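# Stow lit-lamp kits in drawers, return the signalled kit

## Task

Check which kits on the tray have a lit lamp beside them; each lit lamp has its own colour. Place every such kit into a drawer that was empty when the scene began, with no drawer holding more than one kit, and close all drawers completely. Kits whose lamps are dark stay on the tray. After a short delay the signal tower shows one of the lamp colours. Take only the kit that had that lamp colour back out onto the tray and again close every drawer completely. Nothing may count as finished if it only stays in place because the robot holds it. At the end, open the grippers and move the arms away.

## Robot and tools

Robot: two arms, left_arm and right_arm, each ending in a parallel gripper. The gripper's fingers extend along its own +z axis and close along its own y axis. end_effector_position is the point midway between the pads when they are shut. Closed fingertips stick out about 33 mm past that point, open ones about 9 mm, and closing pushes the tips roughly 24 mm further out, so leave that gap above any surface.

Scene frame: a single frame for both arms, origin on the tabletop midway between them, +x away from the robot over the table, +z upward; left_arm sits on the +y side. The arm names do not mean image left or right. Reported hand positions can be somewhat off, worse when reaching far.

execute_actions(actions): actions is a list of actions run one after another. Each action is a table of at most 15 rows; each row lasts one control step (1/30 s), and if fewer than 15 rows are given the final row repeats until 15 steps pass. Every row holds 18 numbers, each in [-1, 1], always for both arms: left_arm dx, dy, dz, rx, ry, rz, then left_gripper position, force_limit, speed, then the same nine for right_arm and right_gripper. dx..rz are an offset, not a pose: a target relative to where that gripper measured at the start of the current action (for the first action in a call, the last pose shown in a result), expressed in the gripper's own axes. Each row is relative to that same starting pose, never to the previous row. Scale: 1.0 equals 0.6 m of translation or 180 degrees of rotation; rx, ry, rz form one rotation vector. The three gripper numbers are absolute settings: position +1 is fully open (140 mm), about -0.8 is where the pads touch, -1 means close until blocked. force_limit -1 is roughly 14 N, 0 about 60 N, +1 about 107 N (for parts up to 40 mm). speed -1 is about 30 mm/s, 0 about 140, +1 about 250. An empty list just returns the current state and images.

Per step, the commanded pose is clipped to lie within 70 mm and 16 degrees of the measured one; damped inverse kinematics then drives the joints, favouring position over orientation. After an action an arm continues only to its last clipped pose, so large offsets need follow-up actions. Elbows cannot fully straighten. "Hand target" lines show where each gripper is currently being driven.

move(target, speed, blocking): target is one 18-number row laid out as above; its pose parts are offsets in gripper axes from the pose in the latest result that shows one, and its finger numbers are applied at the start. Both grippers follow straight paths that finish together, taking 0.5 to 10 s (cut off at 10 s). speed is the path top speed in m/s, 0.002 to 0.5, default 0.25; rotation may reach twice that in rad/s. Paths ignore obstacles and the other arm; grippers may lag, wander, or overshoot speed, especially near full reach. Faster contact hits harder; aiming further beyond a contact pushes harder. The result adds a "move:" line giving the ending (done, off_target, moving, held, fault), the limits that acted (paced = the sent pose was clipped; held = some steps were blocked, after which the arm can suddenly speed up), and each gripper's remaining distance. If only one arm is named, the other finished fine. With blocking=false you get a result after 0.5 s while motion continues; until a result shows it finished, other actions and moves are rejected, so use wait or stop.

wait(seconds): 0 to 10; the arms keep their last commands, a running move keeps going, and it returns early when that move ends. stop(): brakes a running move (needs stopping distance); fingers keep moving. zoom_image(camera, region): camera is cam_high, cam_left_wrist or cam_right_wrist; region is [x0, y0, x1, y1] in pixels from the top-left, at most 504 by 504. finished_scene(scene): integer 1 to 2, ends the current scene permanently and reports success; answering without any tool call ends everything.

Reading results: per arm, position in metres and orientation as quaternion wxyz. object_status: 0 moving, 1 blocked while opening, 2 blocked while closing (a grasp), 3 reached the setting or pads touched (thin items may still be held). To grasp, send -1 and confirm status 2. Stalled fingers stay put until the position value changes by 0.01 or more or the object gives way; to squeeze harder raise force_limit and switch position between -1 and -0.98. position_measured is in counts, 3 fully open to 230 pads touching, not linear. "pose unreachable" means the clearance check altered or blocked that arm's command. Step readings list positions at some steps; HELD marks steps where an arm was held back. Joint and external torque lines are noisy estimates including friction and held weight.

To keep an arm still: in the first call of a reply send the offset back to its desired pose, then zeros; always resend its gripper numbers, since 0 is a real command. The simulation keeps running while you think, holding the last command.

Avoid: arms striking or pressing each other, anything leaving the table, drops, slips, slams and hard pushes. Brief tugs on held parts or shoves to loose objects may occur. Load limits (N m): waist 20, shoulder 20, upper arm roll 18, elbow 18, forearm roll 12, wrist pitch 12, wrist roll 12; hitting one causes a TORQUE FAULT, freezing that arm 10 s and dropping the rest of the call. Holding loads heats motors: MOTOR HOT warns, and an OVER-TEMPERATURE FAULT brakes the arm until cooled. All cameras give 504x504 images.

Each tool is called after ">>>" by a JSON object that holds its "method" and its "body".

## Session

>>> {"method": "execute_actions", "body": {"actions": []}}

Scene clock: 0.00 s.
left_arm: end_effector_position=(+0.3107, +0.4379, +0.1635) position_measured=3 object_status=3 end_effector_quat_wxyz=(-0.143, +0.647, -0.609, -0.436) | right_arm: end_effector_position=(+0.6259, -0.7987, +0.1506) position_measured=3 object_status=3 end_effector_quat_wxyz=(+0.054, -0.323, +0.718, -0.614)
Joint positions: left_arm=[-0.089  0.153 -0.089 -2.229  0.607  1.578 -0.645] | right_arm=[-0.443  0.455 -0.014 -2.113 -2.181  2.202  2.334]
Joint velocities: left_arm=[ 0.     0.    -0.001 -0.    -0.001 -0.001 -0.   ] | right_arm=[ 0.     0.     0.    -0.001  0.001 -0.001  0.001]
Joint torques (N m, as the joint torque sensors report them, + toward a larger angle): no reading
External joint torques (N m, as the arm's controller estimates them; a push from outside toward a larger angle lowers the number): no reading
Hand target (left_arm): +0.311, +0.438, +0.163; -0.143, +0.647, -0.609, -0.436
Hand target (right_arm): +0.626, -0.799, +0.151; +0.054, -0.323, +0.718, -0.614

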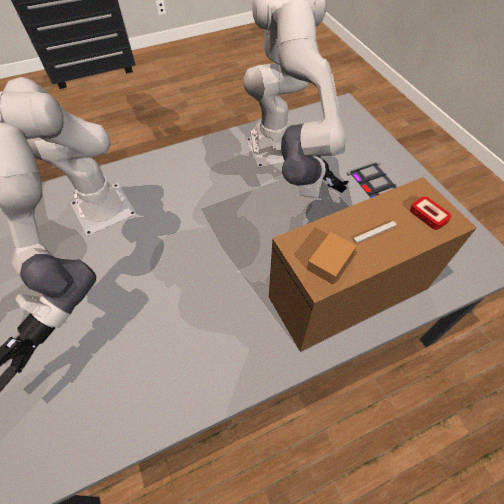

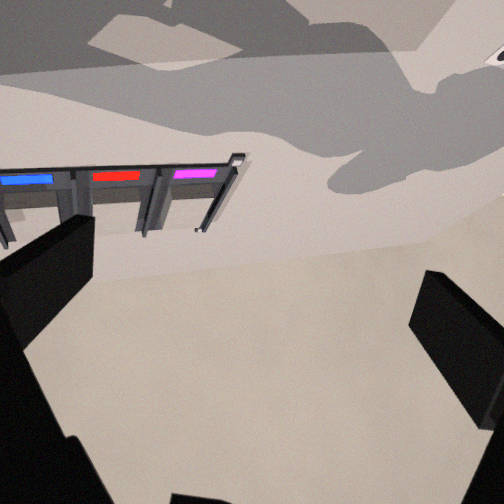

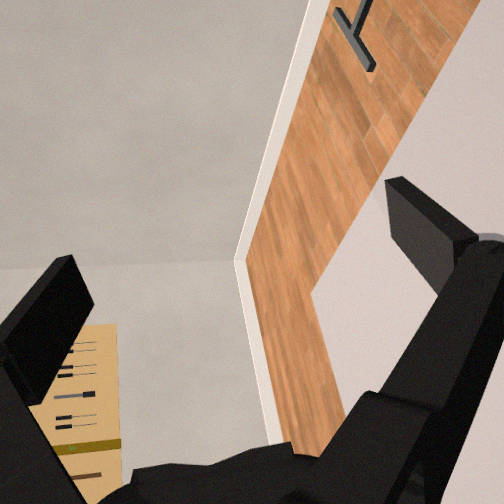

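>>> {"method": "zoom_image", "body": {"camera": "cam_high", "region": [240, 120, 504, 360]}}

>>> {"method": "zoom_image", "body": {"camera": "cam_left_wrist", "region": [0, 130, 280, 270]}}

>>> {"method": "zoom_image", "body": {"camera": "cam_right_wrist", "region": [0, 300, 200, 504]}}

Region (240, 120, 504, 360) of cam_high's 504x504 image, scaled by 1.909, with more detail than that image has; it fills the top 458 rows of this view, and the rest is white.

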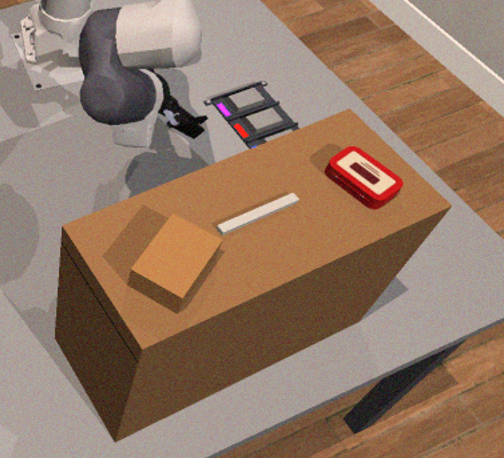

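Region (0, 130, 280, 270) of cam_left_wrist's 504x504 image, scaled by 1.800, with more detail than that image has.

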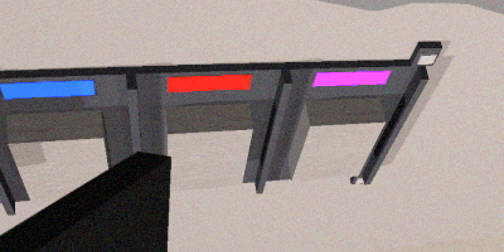

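Region (0, 300, 200, 504) of cam_right_wrist's 504x504 image, scaled by 2.471, with more detail than that image has; it fills the left 494 columns of this view, and the rest is white.

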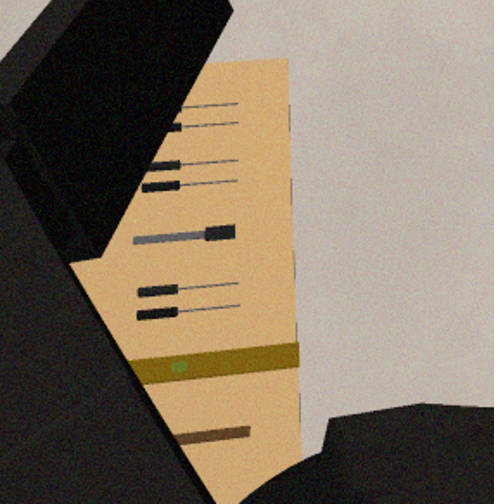

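>>> {"method": "move", "body": {"target": [-0.418,-0.009,-0.018,-0.1035,0.316,-0.441,1,0,0,0,0,0,0,0,0,1,0,0], "speed": 0.4}}

Scene clock: 13.17 s.
left_arm: end_effector_position=(+0.3439, +0.6044, +0.3485) position_measured=3 object_status=3 end_effector_quat_wxyz=(-0.000, +1.000, -0.001, -0.013) | right_arm: end_effector_position=(+0.6259, -0.7987, +0.1506) position_measured=3 object_status=3 end_effector_quat_wxyz=(+0.054, -0.323, +0.718, -0.614)
Joint positions: left_arm=[ 0.332 -0.298  0.285 -2.042  0.096  1.731 -1.114] | right_arm=[-0.443  0.455 -0.014 -2.113 -2.181  2.202  2.334]
Joint velocities: left_arm=[ 0.     0.    -0.002 -0.     0.     0.004 -0.031] | right_arm=[ 0.001  0.    -0.001  0.    -0.    -0.    -0.001]
Joint torques (N m, as the joint torque sensors report them, + toward a larger angle): left_arm=[  1.4  -20.89  -4.31  23.6   -0.27   2.83  -0.1 ] | right_arm=[ -0.34 -38.56   0.6   18.27  -0.56  -1.59   0.08]
External joint torques (N m, as the arm's controller estimates them; a push from outside toward a larger angle lowers the number): left_arm=[ 1.54 -0.86 -1.31 -0.62 -1.13  0.36 -0.1 ] | right_arm=[-0.38  1.31  1.1   0.47 -0.08 -0.12  0.12]
Hand target (left_arm): +0.345, +0.604, +0.348; +0.001, +1.000, +0.005, -0.011
Hand target (right_arm): +0.626, -0.799, +0.151; +0.054, -0.323, +0.718, -0.614
Off the commanded pose (left_arm): 0.010 m, 2 deg.
Off the commanded pose (right_arm): 0.000 m, 0 deg.
move: off_target (left_arm)

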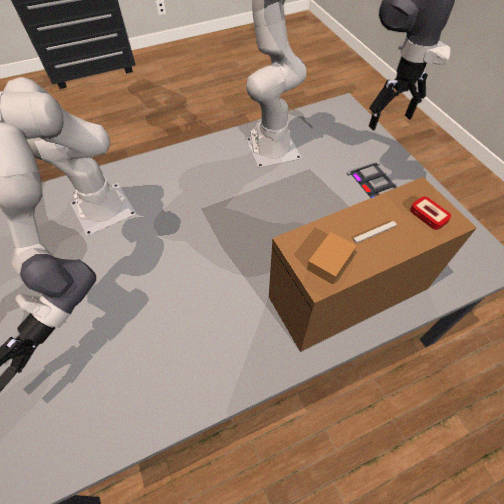

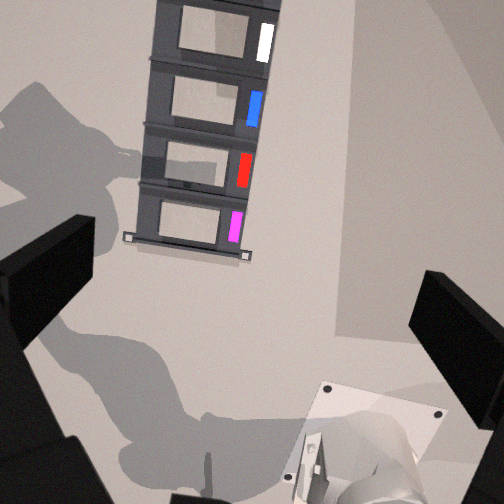

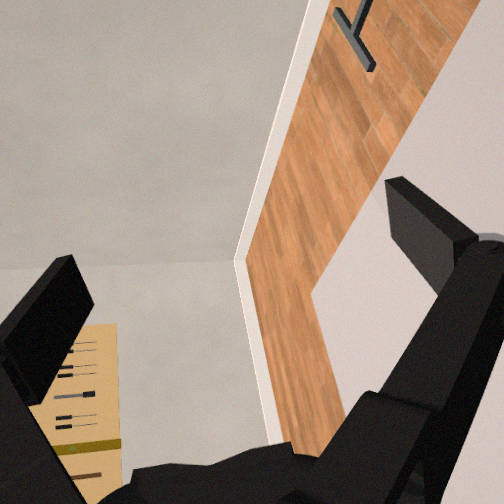

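>>> {"method": "move", "body": {"target": [0.22,0.15,-0.12,0,0,0,1,0,0,0,0,0,0,0,0,1,0,0], "speed": 0.4}}

Scene clock: 18.13 s.
left_arm: end_effector_position=(+0.4773, +0.5132, +0.4190) position_measured=3 object_status=3 end_effector_quat_wxyz=(-0.002, +1.000, -0.008, -0.010) | right_arm: end_effector_position=(+0.6259, -0.7987, +0.1506) position_measured=3 object_status=3 end_effector_quat_wxyz=(+0.054, -0.323, +0.718, -0.614)
Joint positions: left_arm=[ 0.236  0.017  0.163 -1.53   0.006  1.529 -1.29 ] | right_arm=[-0.443  0.455 -0.014 -2.113 -2.181  2.202  2.334]
Joint velocities: left_arm=[ 0.     0.001  0.001  0.001 -0.001 -0.011 -0.025] | right_arm=[-0.    -0.001 -0.    -0.    -0.     0.     0.001]
Joint torques (N m, as the joint torque sensors report them, + toward a larger angle): left_arm=[  1.76 -28.87  -0.04  24.9   -0.3    1.92  -0.22] | right_arm=[ -0.28 -38.7    0.49  18.5   -0.57  -1.63   0.06]
External joint torques (N m, as the arm's controller estimates them; a push from outside toward a larger angle lowers the number): left_arm=[ 1.71  2.33 -0.18  1.46 -1.19 -0.56 -0.22] | right_arm=[-0.36  1.26  0.95  0.67 -0.09 -0.16  0.1 ]
Hand target (left_arm): +0.476, +0.514, +0.419; +0.001, +1.000, -0.001, -0.011
Hand target (right_arm): +0.626, -0.799, +0.151; +0.054, -0.323, +0.718, -0.614
Off the commanded pose (left_arm): 0.002 m, 1 deg.
Off the commanded pose (right_arm): 0.000 m, 0 deg.
move: done

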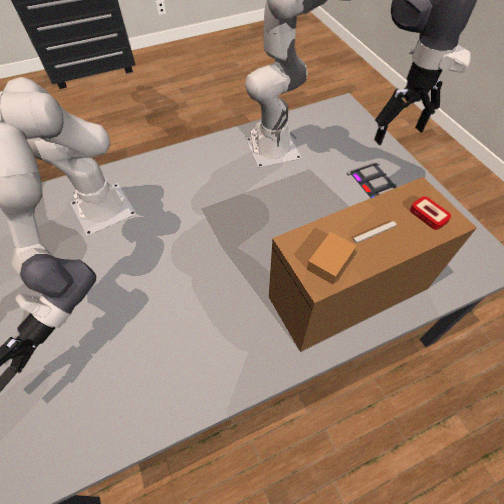

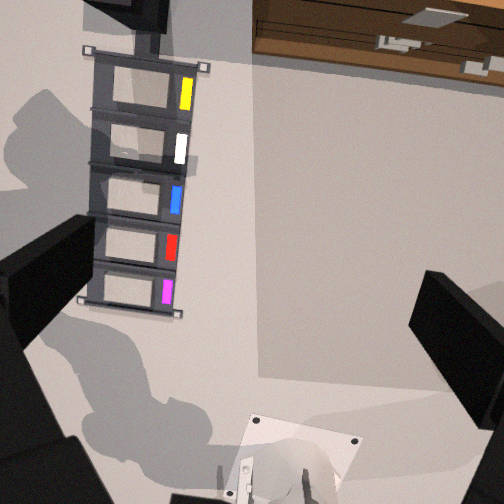

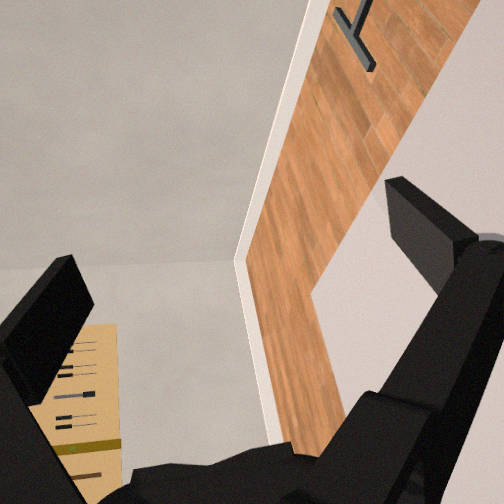

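>>> {"method": "zoom_image", "body": {"camera": "cam_left_wrist", "region": [60, 0, 240, 180]}}

>>> {"method": "zoom_image", "body": {"camera": "cam_left_wrist", "region": [60, 160, 240, 340]}}

>>> {"method": "zoom_image", "body": {"camera": "cam_left_wrist", "region": [240, 0, 504, 130]}}

Region (60, 0, 240, 180) of cam_left_wrist's 504x504 image, scaled by 2.800, with more detail than that image has.

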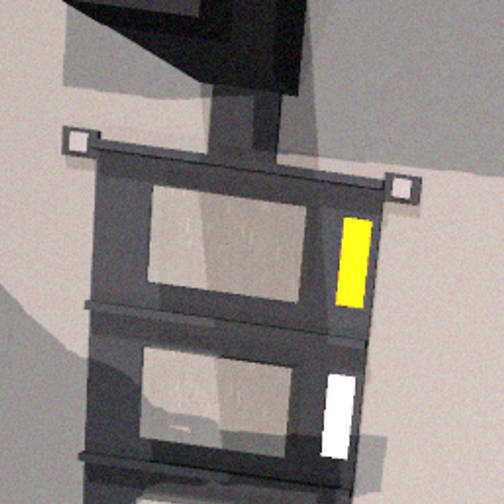

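Region (60, 160, 240, 340) of cam_left_wrist's 504x504 image, scaled by 2.800, with more detail than that image has.

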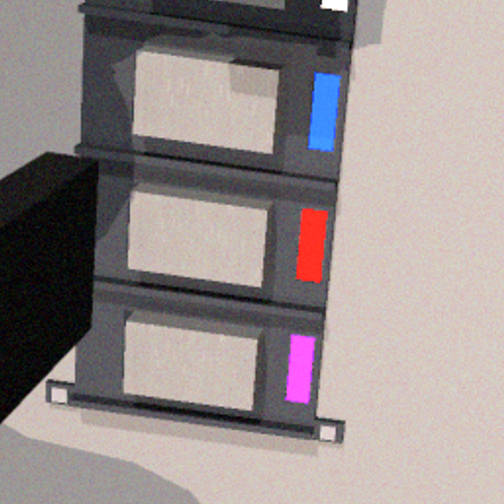

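Region (240, 0, 504, 130) of cam_left_wrist's 504x504 image, scaled by 1.909, with more detail than that image has; it fills the top 248 rows of this view, and the rest is white.

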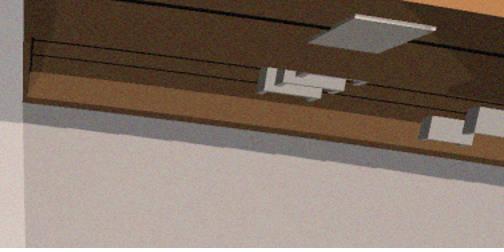

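>>> {"method": "move", "body": {"target": [-0.378,-0.312,0.28,0,0,0.55,0.3,0,0,0.038,0.094,-1,0.338,-0.148,-0.393,1,0,0], "speed": 0.3}}

Scene clock: 41.47 s.
left_arm: end_effector_position=(+0.2521, +0.7069, +0.2547) position_measured=91 object_status=3 end_effector_quat_wxyz=(+0.005, +0.649, -0.761, -0.011) | right_arm: end_effector_position=(+0.3672, -0.3568, +0.2245) position_measured=3 object_status=3 end_effector_quat_wxyz=(+0.012, +0.592, -0.170, +0.788)
Joint positions: left_arm=[-0.088 -0.505  0.917 -2.271  0.441  1.902  0.632] | right_arm=[ 0.412  0.258  0.536 -3.053 -1.719  1.175  1.953]
Joint velocities: left_arm=[ 0.001  0.001 -0.     0.001  0.    -0.     0.028] | right_arm=[ 0.  0.  0.  0. -0. -0.  0.]
Joint torques (N m, as the joint torque sensors report them, + toward a larger angle): left_arm=[ -0.52  -4.98 -12.26  22.51   1.61   1.96   0.39] | right_arm=[ -1.98 -17.17   1.17   2.33   0.03  -2.99   0.2 ]
External joint torques (N m, as the arm's controller estimates them; a push from outside toward a larger angle lowers the number): left_arm=[-0.51 -1.22 -0.51  0.01  0.84 -0.47  0.39] | right_arm=[-1.98  0.2  -0.12 -0.1  -0.44 -0.11  0.18]
Hand target (left_arm): +0.251, +0.708, +0.256; -0.005, -0.644, +0.765, +0.012
Hand target (right_arm): +0.368, -0.358, +0.225; +0.013, +0.591, -0.172, +0.788
Off the commanded pose (left_arm): 0.003 m, 1 deg.
Off the commanded pose (right_arm): 0.091 m, 25 deg; position and orientation clipped at the last step of the last action.
move: held (right_arm); limits=paced,held; held on 32 of 117 steps (right_arm), including the last (right_arm)
pose unreachable (right arm): on one or more control steps of this call, first in action 0 (counted from 0), this arm could not follow its commanded pose, so it was not sent that pose on those steps. On the call's last step it was still not sent that pose. It may still have moved: this result reports where it is.
cause: the commanded pose would bring two parts of the arm too close to each other (joints 2 (shoulder) to 5 (forearm roll) lie between them).

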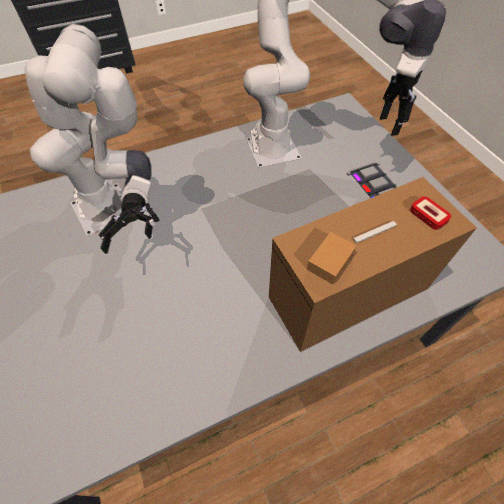

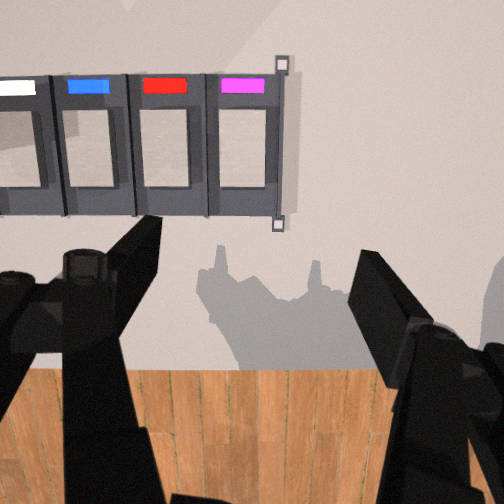

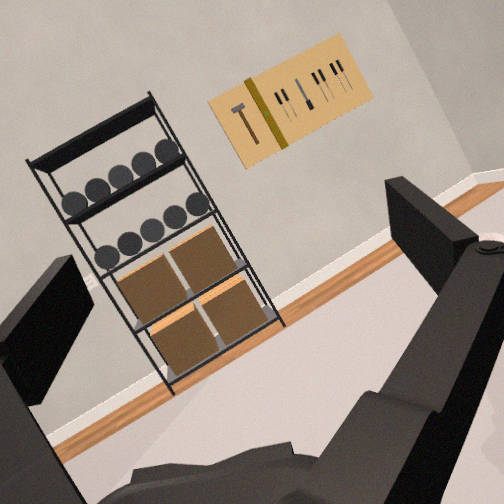

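>>> {"method": "move", "body": {"target": [0,0,0,0,0,0,0.3,0,0,-0.096,-0.591,-0.076,0.275,-0.109,-0.043,1,0,0], "speed": 0.3}}

Scene clock: 48.33 s.
left_arm: end_effector_position=(+0.2520, +0.7069, +0.2548) position_measured=91 object_status=3 end_effector_quat_wxyz=(+0.005, +0.647, -0.762, -0.011) | right_arm: end_effector_position=(+0.4207, -0.0012, +0.2499) position_measured=3 object_status=3 end_effector_quat_wxyz=(-0.214, +0.676, +0.198, +0.677)
Joint positions: left_arm=[-0.088 -0.505  0.917 -2.271  0.441  1.902  0.636] | right_arm=[ 0.288 -0.073  0.471 -2.793 -2.799  1.966  1.488]
Joint velocities: left_arm=[-0.     0.001 -0.001  0.001  0.001 -0.    -0.   ] | right_arm=[-0.06  -0.     0.059 -0.    -0.     0.013 -0.004]
Joint torques (N m, as the joint torque sensors report them, + toward a larger angle): left_arm=[  1.55  -4.03 -12.5   22.03   0.54   2.43  -0.04] | right_arm=[ -2.04 -18.19   1.72  17.84  -1.45  -2.24  -0.35]
External joint torques (N m, as the arm's controller estimates them; a push from outside toward a larger angle lowers the number): left_arm=[ 1.56 -0.23 -0.76 -0.49 -0.23  0.   -0.04] | right_arm=[-2.02  1.19  2.44  1.99 -1.01  0.14 -0.38]
Hand target (left_arm): +0.252, +0.707, +0.255; -0.005, -0.649, +0.761, +0.011
Hand target (right_arm): +0.420, +0.000, +0.250; -0.212, +0.675, +0.203, +0.676
Off the commanded pose (left_arm): 0.000 m, 0 deg.
Off the commanded pose (right_arm): 0.002 m, 2 deg.
joint sent to its limit (right arm) — the command would take joint 5 (forearm roll) past its lower limit, so that joint was sent only as far as its limit.
move: done

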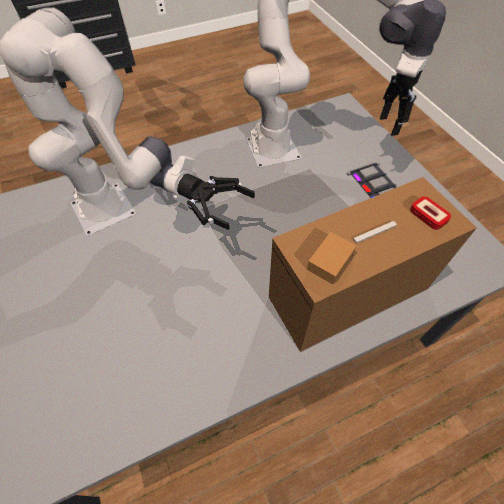

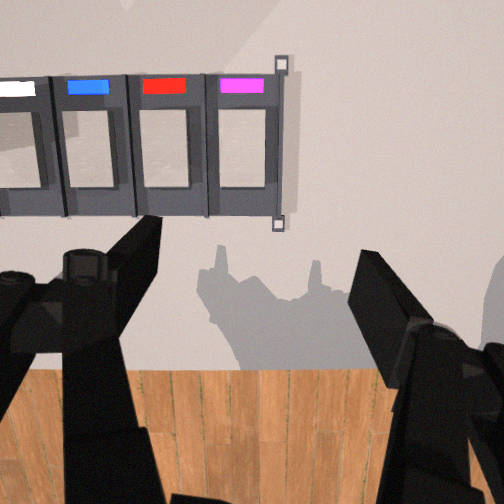

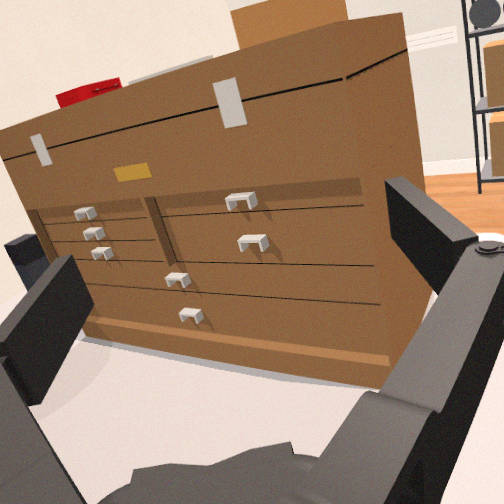

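>>> {"method": "move", "body": {"target": [0.58,-0.345,-0.003,0.205,0.2,-0.483,1,0,0,0.1,0.33,0,0,0,0,1,0,0], "speed": 0.35}}

Scene clock: 66.97 s.
left_arm: end_effector_position=(+0.4008, +0.3148, +0.2559) position_measured=3 object_status=3 end_effector_quat_wxyz=(+0.035, +0.920, -0.066, +0.386) | right_arm: end_effector_position=(+0.5320, -0.1655, +0.3210) position_measured=3 object_status=3 end_effector_quat_wxyz=(-0.217, +0.625, +0.184, +0.727)
Joint positions: left_arm=[ 0.17  -0.8   -0.375 -3.021 -1.038  2.982 -0.797] | right_arm=[-1.085 -1.542  1.736 -2.811 -2.799  1.937  2.998]
Joint velocities: left_arm=[ 0.001  0.     0.001 -0.002 -0.001  0.001 -0.   ] | right_arm=[-0.004 -0.     0.002  0.001  0.001 -0.012  0.03 ]
Joint torques (N m, as the joint torque sensors report them, + toward a larger angle): left_arm=[ 1.85 -2.31  1.35 22.58  1.    3.3  -0.09] | right_arm=[ -2.34  12.8  -19.76  -5.43   0.19  -1.1    0.57]
External joint torques (N m, as the arm's controller estimates them; a push from outside toward a larger angle lowers the number): left_arm=[ 1.85  1.01 -1.46  0.96 -0.6   0.34 -0.11] | right_arm=[-2.36 -0.96  2.01 -2.44 -0.91 -0.39  0.54]
Hand target (left_arm): +0.402, +0.315, +0.257; +0.036, +0.919, -0.063, +0.387
Hand target (right_arm): +0.532, -0.167, +0.319; -0.221, +0.628, +0.180, +0.724
Off the commanded pose (left_arm): 0.016 m, 2 deg.
Off the commanded pose (right_arm): 0.015 m, 8 deg.
joint sent to its limit (right arm) — the command would take joint 5 (forearm roll) past its lower limit and joint 7 (wrist roll) past its upper limit, so those joints were sent only as far as their limits.
move: off_target (left_arm, right_arm); limits=paced

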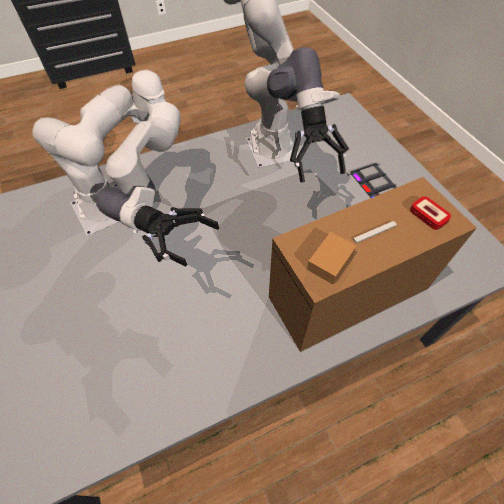

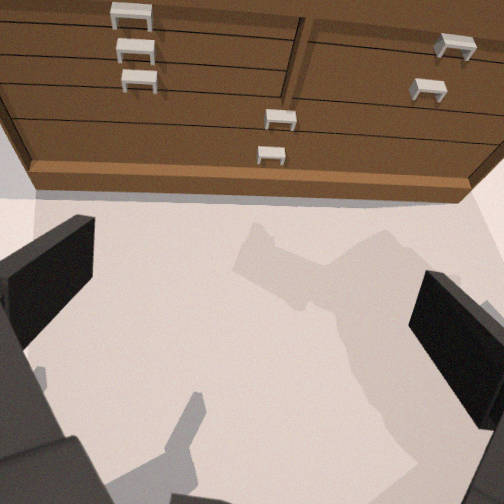

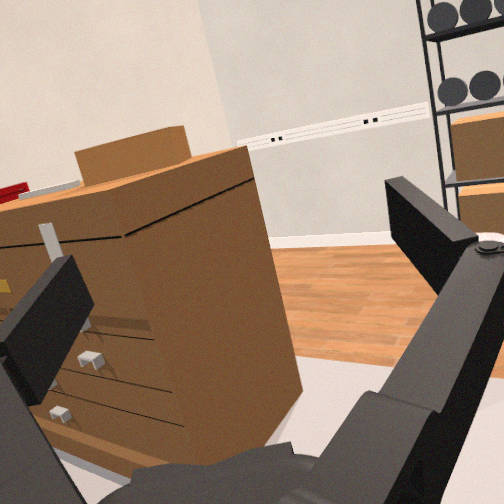

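>>> {"method": "move", "body": {"target": [0.196,-0.132,0.084,0,0,0,-0.2,0,0,0,0,0,0,0,0,1,0,0]}}

Scene clock: 75.93 s.
left_arm: end_effector_position=(+0.5291, +0.3803, +0.3036) position_measured=154 object_status=3 end_effector_quat_wxyz=(+0.038, +0.920, -0.057, +0.387) | right_arm: end_effector_position=(+0.5321, -0.1659, +0.3214) position_measured=3 object_status=3 end_effector_quat_wxyz=(-0.219, +0.625, +0.182, +0.727)
Joint positions: left_arm=[ 0.271 -0.392 -0.166 -2.611 -0.894  2.953 -0.667] | right_arm=[-1.086 -1.545  1.736 -2.812 -2.799  1.936  3.008]
Joint velocities: left_arm=[-0.003  0.001  0.003  0.001  0.004 -0.004  0.025] | right_arm=[-0.    -0.001 -0.001 -0.001 -0.     0.001 -0.   ]
Joint torques (N m, as the joint torque sensors report them, + toward a larger angle): left_arm=[ -0.91 -15.66   0.69  24.25   2.68   2.29   0.28] | right_arm=[  0.63  12.19 -19.83  -3.14   1.46  -0.48  -0.09]
External joint torques (N m, as the arm's controller estimates them; a push from outside toward a larger angle lowers the number): left_arm=[-0.87  1.41 -0.03  1.32  1.04 -0.5   0.26] | right_arm=[ 0.59 -1.57  2.06 -0.11  0.34  0.23 -0.11]
Hand target (left_arm): +0.530, +0.379, +0.304; +0.037, +0.919, -0.066, +0.386
Hand target (right_arm): +0.532, -0.165, +0.321; -0.217, +0.625, +0.184, +0.727
Off the commanded pose (left_arm): 0.004 m, 1 deg.
Off the commanded pose (right_arm): 0.001 m, 0 deg.
move: off_target (left_arm)

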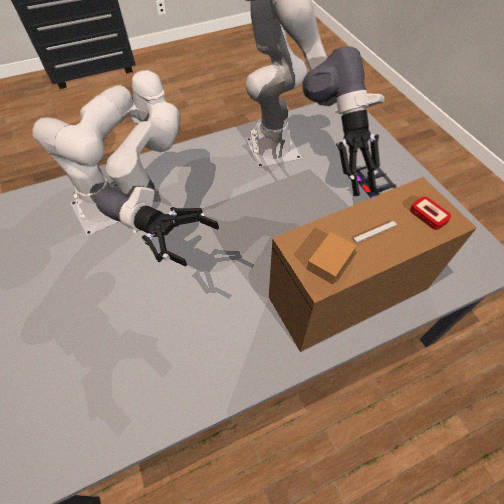

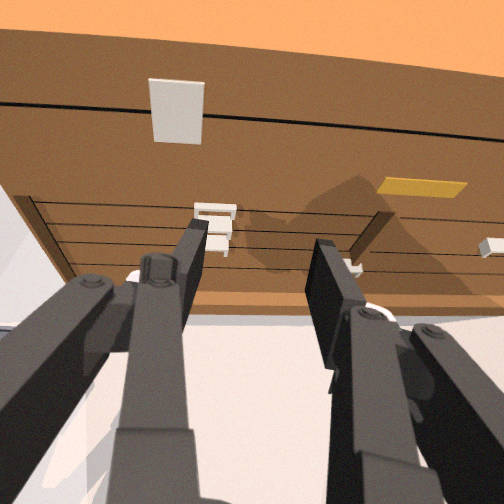

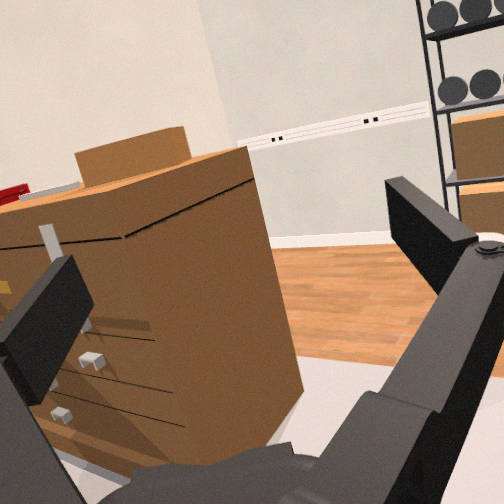

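>>> {"method": "move", "body": {"target": [0.008,-0.042,0.06,0.032,0,-0.031,-0.2,0,0,0,0,0,0,0,0,1,0,0], "speed": 0.15}}

>>> {"method": "zoom_image", "body": {"camera": "cam_left_wrist", "region": [150, 130, 370, 330]}}

Scene clock: 83.43 s.
left_arm: end_effector_position=(+0.5606, +0.3994, +0.2791) position_measured=154 object_status=3 end_effector_quat_wxyz=(+0.012, +0.922, +0.001, +0.386) | right_arm: end_effector_position=(+0.5321, -0.1660, +0.3215) position_measured=3 object_status=3 end_effector_quat_wxyz=(-0.219, +0.625, +0.182, +0.727)
Joint positions: left_arm=[ 0.38  -0.243 -0.3   -2.548 -0.887  3.091 -0.778] | right_arm=[-1.086 -1.546  1.736 -2.812 -2.799  1.937  3.008]
Joint velocities: left_arm=[ 0.05   0.001 -0.049  0.002  0.006  0.001 -0.045] | right_arm=[ 0.     0.001  0.001  0.    -0.001 -0.    -0.   ]
Joint torques (N m, as the joint torque sensors report them, + toward a larger angle): left_arm=[  1.52 -20.11   0.3   22.64   2.78   3.05  -0.04] | right_arm=[ -0.56  13.21 -20.87  -3.91   1.03  -0.77   0.15]
External joint torques (N m, as the arm's controller estimates them; a push from outside toward a larger angle lowers the number): left_arm=[ 1.61  0.81 -0.96  0.74  1.07  0.11 -0.06] | right_arm=[-0.57 -0.56  0.93 -0.87 -0.08 -0.06  0.12]
Hand target (left_arm): +0.562, +0.400, +0.281; +0.013, +0.922, +0.007, +0.388
Hand target (right_arm): +0.532, -0.166, +0.321; -0.219, +0.625, +0.182, +0.727
Off the commanded pose (left_arm): 0.003 m, 1 deg.
Off the commanded pose (right_arm): 0.000 m, 0 deg.
move: done

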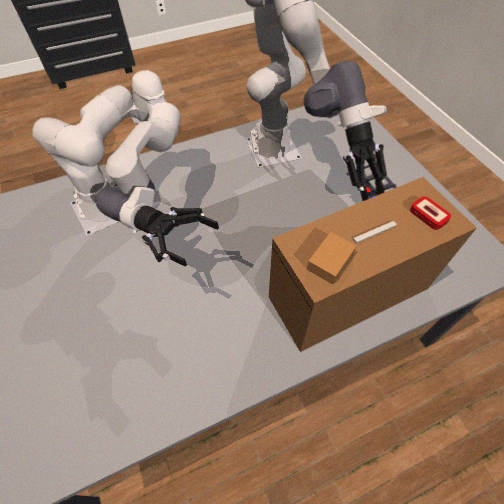

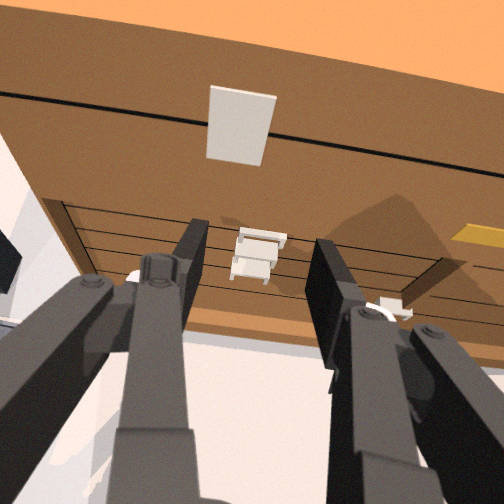

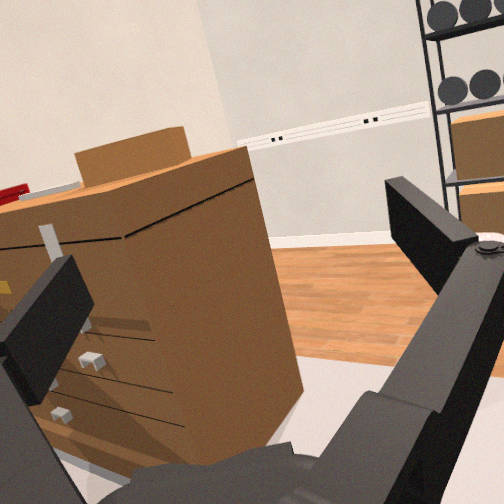

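Region (150, 130, 370, 330) of cam_left_wrist's 504x504 image, scaled by 2.291, with more detail than that image has; it fills the top 458 rows of this view, and the rest is white.

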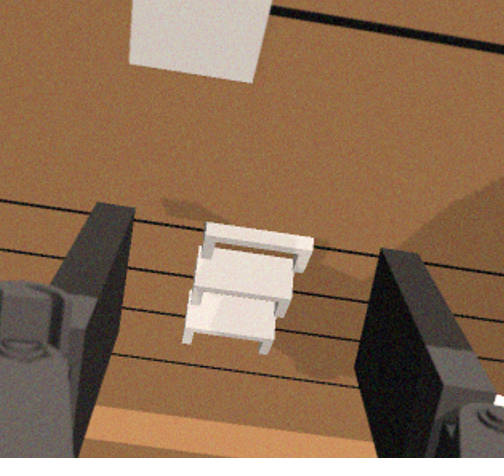

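>>> {"method": "move", "body": {"target": [-0.077,0,0.05,0,0.111,0,-0.2,0,0,0,0,0,0,0,0,1,0,0], "speed": 0.2}}

Scene clock: 91.27 s.
left_arm: end_effector_position=(+0.5483, +0.3991, +0.2199) position_measured=154 object_status=3 end_effector_quat_wxyz=(+0.008, +0.844, -0.000, +0.537) | right_arm: end_effector_position=(+0.5321, -0.1660, +0.3215) position_measured=3 object_status=3 end_effector_quat_wxyz=(-0.219, +0.625, +0.182, +0.727)
Joint positions: left_arm=[-0.118  0.147  0.41  -2.805  0.22   4.088 -1.697] | right_arm=[-1.086 -1.546  1.736 -2.812 -2.799  1.937  3.008]
Joint velocities: left_arm=[ 0.001  0.    -0.002  0.001  0.005  0.007 -0.032] | right_arm=[-0.001  0.    -0.    -0.    -0.     0.     0.001]
Joint torques (N m, as the joint torque sensors report them, + toward a larger angle): left_arm=[  1.22 -21.51   0.19  14.36   0.9    3.65  -0.04] | right_arm=[ -0.48  13.14 -20.77  -3.94   1.01  -0.74   0.09]
External joint torques (N m, as the arm's controller estimates them; a push from outside toward a larger angle lowers the number): left_arm=[ 1.21  2.46 -1.22  0.98  1.1   0.38 -0.06] | right_arm=[-0.44 -0.63  1.1  -0.84 -0.11 -0.04  0.06]
Hand target (left_arm): +0.549, +0.398, +0.221; +0.012, +0.842, +0.003, +0.539
Hand target (right_arm): +0.532, -0.166, +0.321; -0.219, +0.625, +0.182, +0.727
Off the commanded pose (left_arm): 0.005 m, 1 deg.
Off the commanded pose (right_arm): 0.000 m, 0 deg.
move: off_target (left_arm); limits=paced

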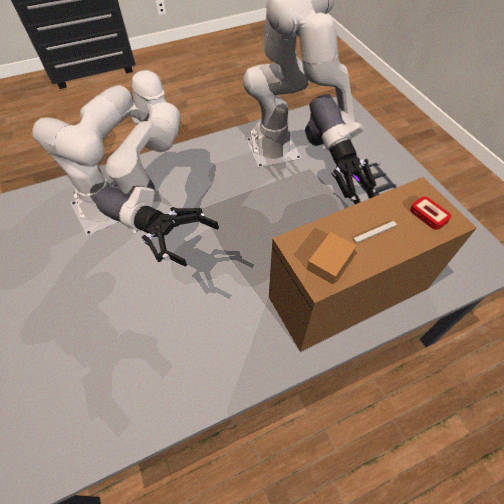

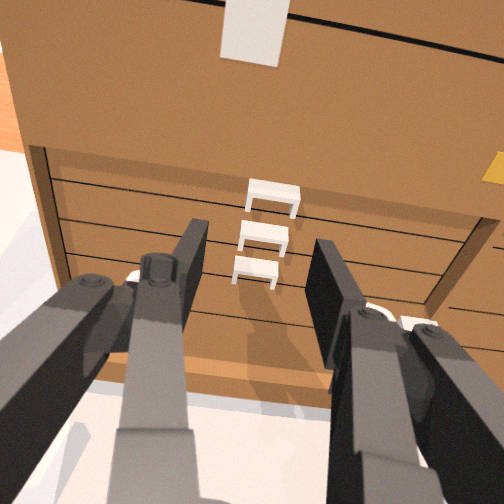

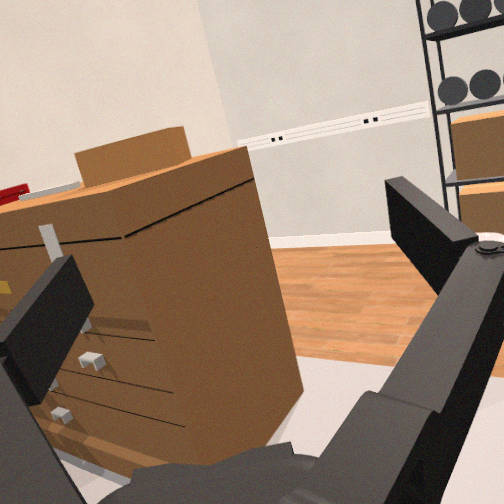

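>>> {"method": "move", "body": {"target": [0.004,0,0.07,0,0,0,-0.2,0,0,0,0,0,0,0,0,1,0,0], "speed": 0.05}}

>>> {"method": "zoom_image", "body": {"camera": "cam_left_wrist", "region": [150, 130, 370, 330]}}

Scene clock: 101.40 s.
left_arm: end_effector_position=(+0.5865, +0.3992, +0.2048) position_measured=154 object_status=3 end_effector_quat_wxyz=(+0.006, +0.843, -0.002, +0.538) | right_arm: end_effector_position=(+0.5321, -0.1660, +0.3215) position_measured=3 object_status=3 end_effector_quat_wxyz=(-0.219, +0.625, +0.182, +0.727)
Joint positions: left_arm=[-0.114  0.274  0.396 -2.676  0.221  4.088 -1.743] | right_arm=[-1.086 -1.546  1.736 -2.812 -2.799  1.937  3.008]
Joint velocities: left_arm=[ 0.     0.003 -0.001  0.003 -0.    -0.001 -0.02 ] | right_arm=[-0.    -0.001  0.001 -0.001  0.001 -0.     0.   ]
Joint torques (N m, as the joint torque sensors report them, + toward a larger angle): left_arm=[  2.36 -26.88   1.57  14.4    0.56   2.85  -0.02] | right_arm=[ -0.47  13.76 -20.72  -3.9    1.04  -0.75   0.11]
External joint torques (N m, as the arm's controller estimates them; a push from outside toward a larger angle lowers the number): left_arm=[ 2.42  1.15 -1.07  0.99  0.9  -0.4  -0.04] | right_arm=[-0.42  0.06  1.11 -0.75 -0.08 -0.06  0.08]
Hand target (left_arm): +0.587, +0.399, +0.204; +0.009, +0.844, +0.000, +0.536
Hand target (right_arm): +0.532, -0.166, +0.321; -0.219, +0.625, +0.182, +0.727
Off the commanded pose (left_arm): 0.001 m, 0 deg.
Off the commanded pose (right_arm): 0.000 m, 0 deg.
move: done

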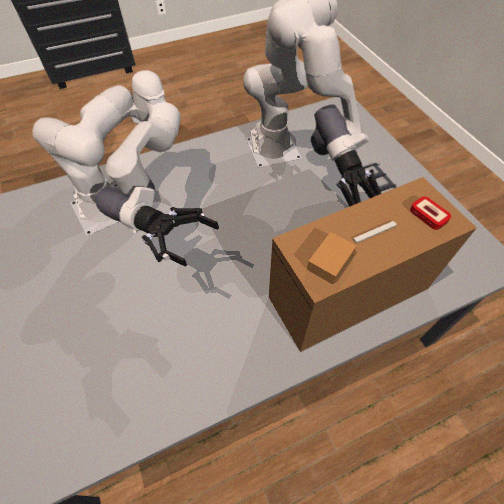

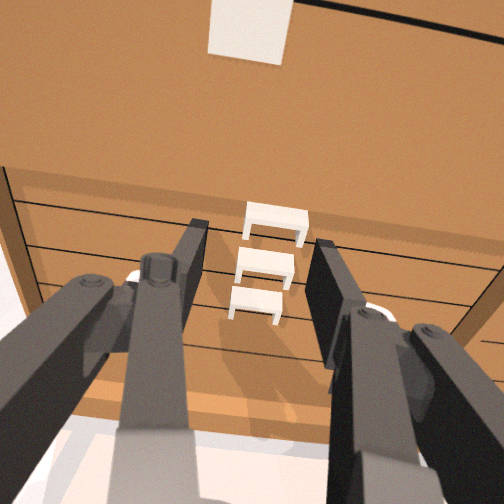

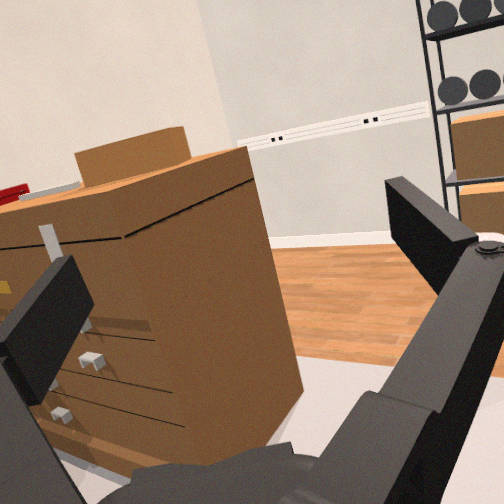

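Region (150, 130, 370, 330) of cam_left_wrist's 504x504 image, scaled by 2.291, with more detail than that image has; it fills the top 458 rows of this view, and the rest is white.

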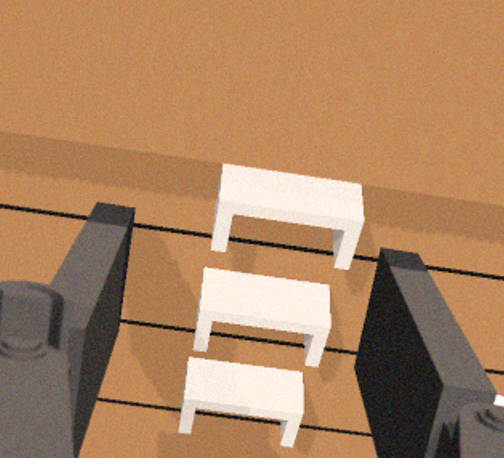

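>>> {"method": "move", "body": {"target": [-0.028,0,0.045,0,0,0,-0.2,0,0,0,0,0,0,0,0,1,0,0], "speed": 0.04}}

>>> {"method": "zoom_image", "body": {"camera": "cam_left_wrist", "region": [150, 130, 370, 330]}}

Scene clock: 105.53 s.
left_arm: end_effector_position=(+0.5986, +0.3986, +0.1875) position_measured=154 object_status=3 end_effector_quat_wxyz=(+0.007, +0.837, -0.005, +0.548) | right_arm: end_effector_position=(+0.5321, -0.1660, +0.3215) position_measured=3 object_status=3 end_effector_quat_wxyz=(-0.219, +0.625, +0.182, +0.727)
Joint positions: left_arm=[-0.108  0.384  0.389 -2.62   0.217  4.165 -1.769] | right_arm=[-1.086 -1.546  1.736 -2.812 -2.799  1.937  3.008]
Joint velocities: left_arm=[-0.     0.015 -0.     0.002 -0.003  0.028 -0.018] | right_arm=[-0.001  0.    -0.001  0.001  0.     0.001  0.   ]
Joint torques (N m, as the joint torque sensors report them, + toward a larger angle): left_arm=[  0.36 -21.61   1.22  22.71  -1.17  -1.87  -0.13] | right_arm=[ -0.49  13.6  -20.83  -4.05   1.03  -0.75   0.12]
External joint torques (N m, as the arm's controller estimates them; a push from outside toward a larger angle lowers the number): left_arm=[ 0.26  9.03 -2.68 10.2  -0.66 -5.12 -0.16] | right_arm=[-0.5  -0.13  1.04 -1.01 -0.1  -0.04  0.09]
Hand target (left_arm): +0.603, +0.399, +0.178; +0.007, +0.843, -0.002, +0.537
Hand target (right_arm): +0.532, -0.166, +0.321; -0.219, +0.625, +0.182, +0.727
Off the commanded pose (left_arm): 0.011 m, 1 deg.
Off the commanded pose (right_arm): 0.000 m, 0 deg.
move: off_target (left_arm)

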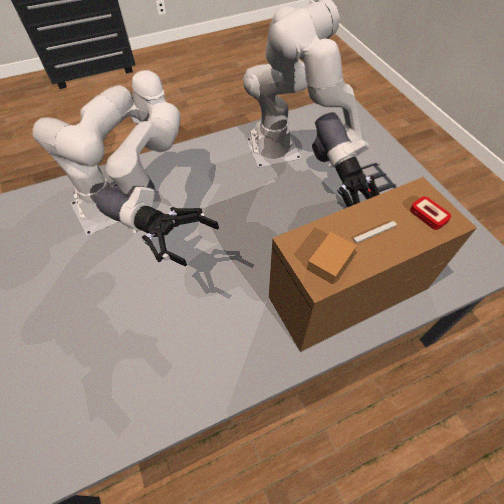

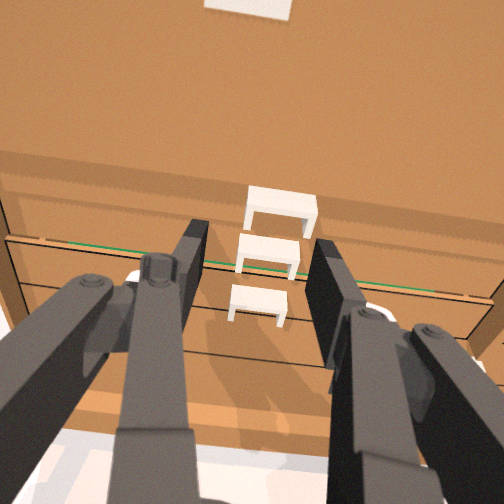

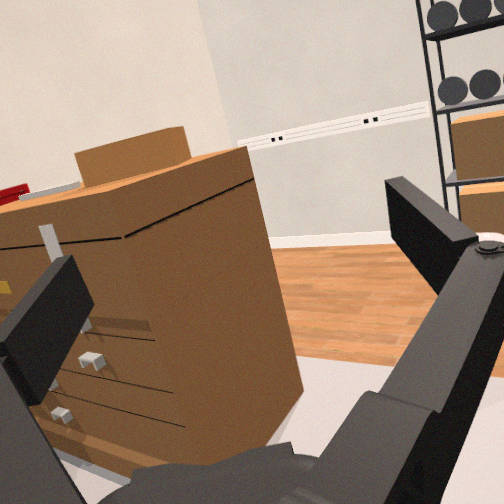

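Region (150, 130, 370, 330) of cam_left_wrist's 504x504 image, scaled by 2.291, with more detail than that image has; it fills the top 458 rows of this view, and the rest is white.

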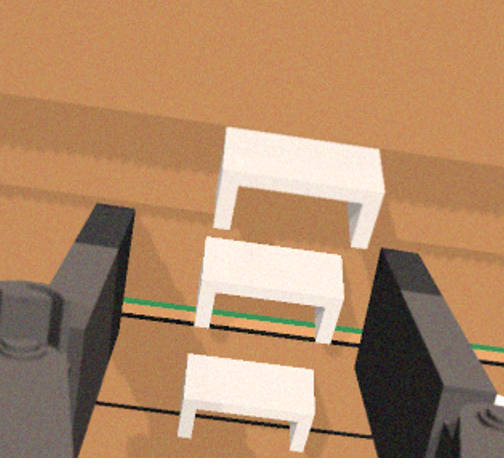

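>>> {"method": "move", "body": {"target": [0,0,-0.04,0,0,0,-0.2,0,0,0,0,0,0,0,0,1,0,0], "speed": 0.05}}

>>> {"method": "zoom_image", "body": {"camera": "cam_left_wrist", "region": [0, 130, 504, 330]}}

Scene clock: 108.27 s.
left_arm: end_effector_position=(+0.5776, +0.4005, +0.1968) position_measured=154 object_status=3 end_effector_quat_wxyz=(+0.009, +0.837, +0.000, +0.548) | right_arm: end_effector_position=(+0.5321, -0.1660, +0.3215) position_measured=3 object_status=3 end_effector_quat_wxyz=(-0.219, +0.625, +0.182, +0.727)
Joint positions: left_arm=[-0.112  0.32   0.399 -2.694  0.217  4.174 -1.753] | right_arm=[-1.086 -1.546  1.736 -2.812 -2.799  1.937  3.008]
Joint velocities: left_arm=[ 0.    -0.005 -0.    -0.005 -0.001 -0.001  0.018] | right_arm=[-0.001  0.001 -0.     0.     0.001  0.    -0.   ]
Joint torques (N m, as the joint torque sensors report them, + toward a larger angle): left_arm=[ -1.48 -29.06   3.38  11.01   0.25   3.34   0.27] | right_arm=[ -0.51  13.31 -20.99  -3.8    1.03  -0.75   0.14]
External joint torques (N m, as the arm's controller estimates them; a push from outside toward a larger angle lowers the number): left_arm=[-1.54 -0.83  0.22 -1.34  0.68  0.12  0.24] | right_arm=[-0.51 -0.44  0.87 -0.68 -0.09 -0.05  0.12]
Hand target (left_arm): +0.577, +0.399, +0.197; +0.007, +0.836, -0.005, +0.548
Hand target (right_arm): +0.532, -0.166, +0.321; -0.219, +0.625, +0.182, +0.727
Off the commanded pose (left_arm): 0.002 m, 1 deg.
Off the commanded pose (right_arm): 0.000 m, 0 deg.
move: done

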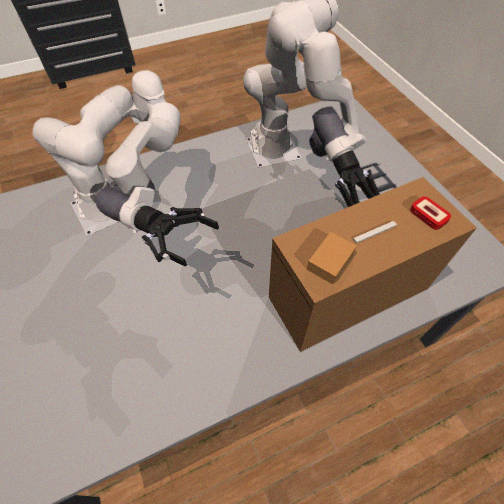

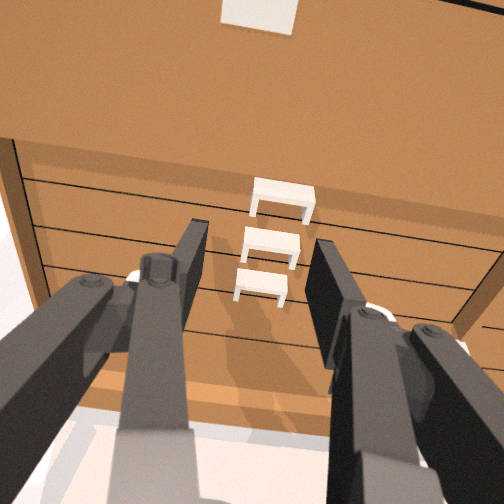

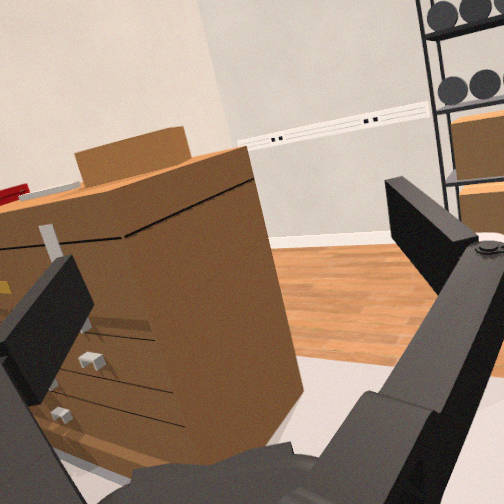

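Region (0, 130, 504, 330) of cam_left_wrist's 504x504 image, scaled by 1.000; it fills the top 200 rows of this view, and the rest is white.

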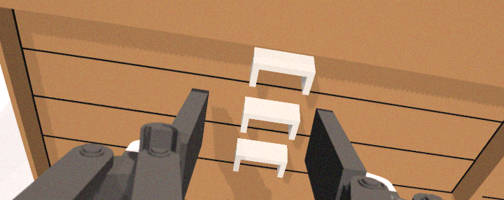

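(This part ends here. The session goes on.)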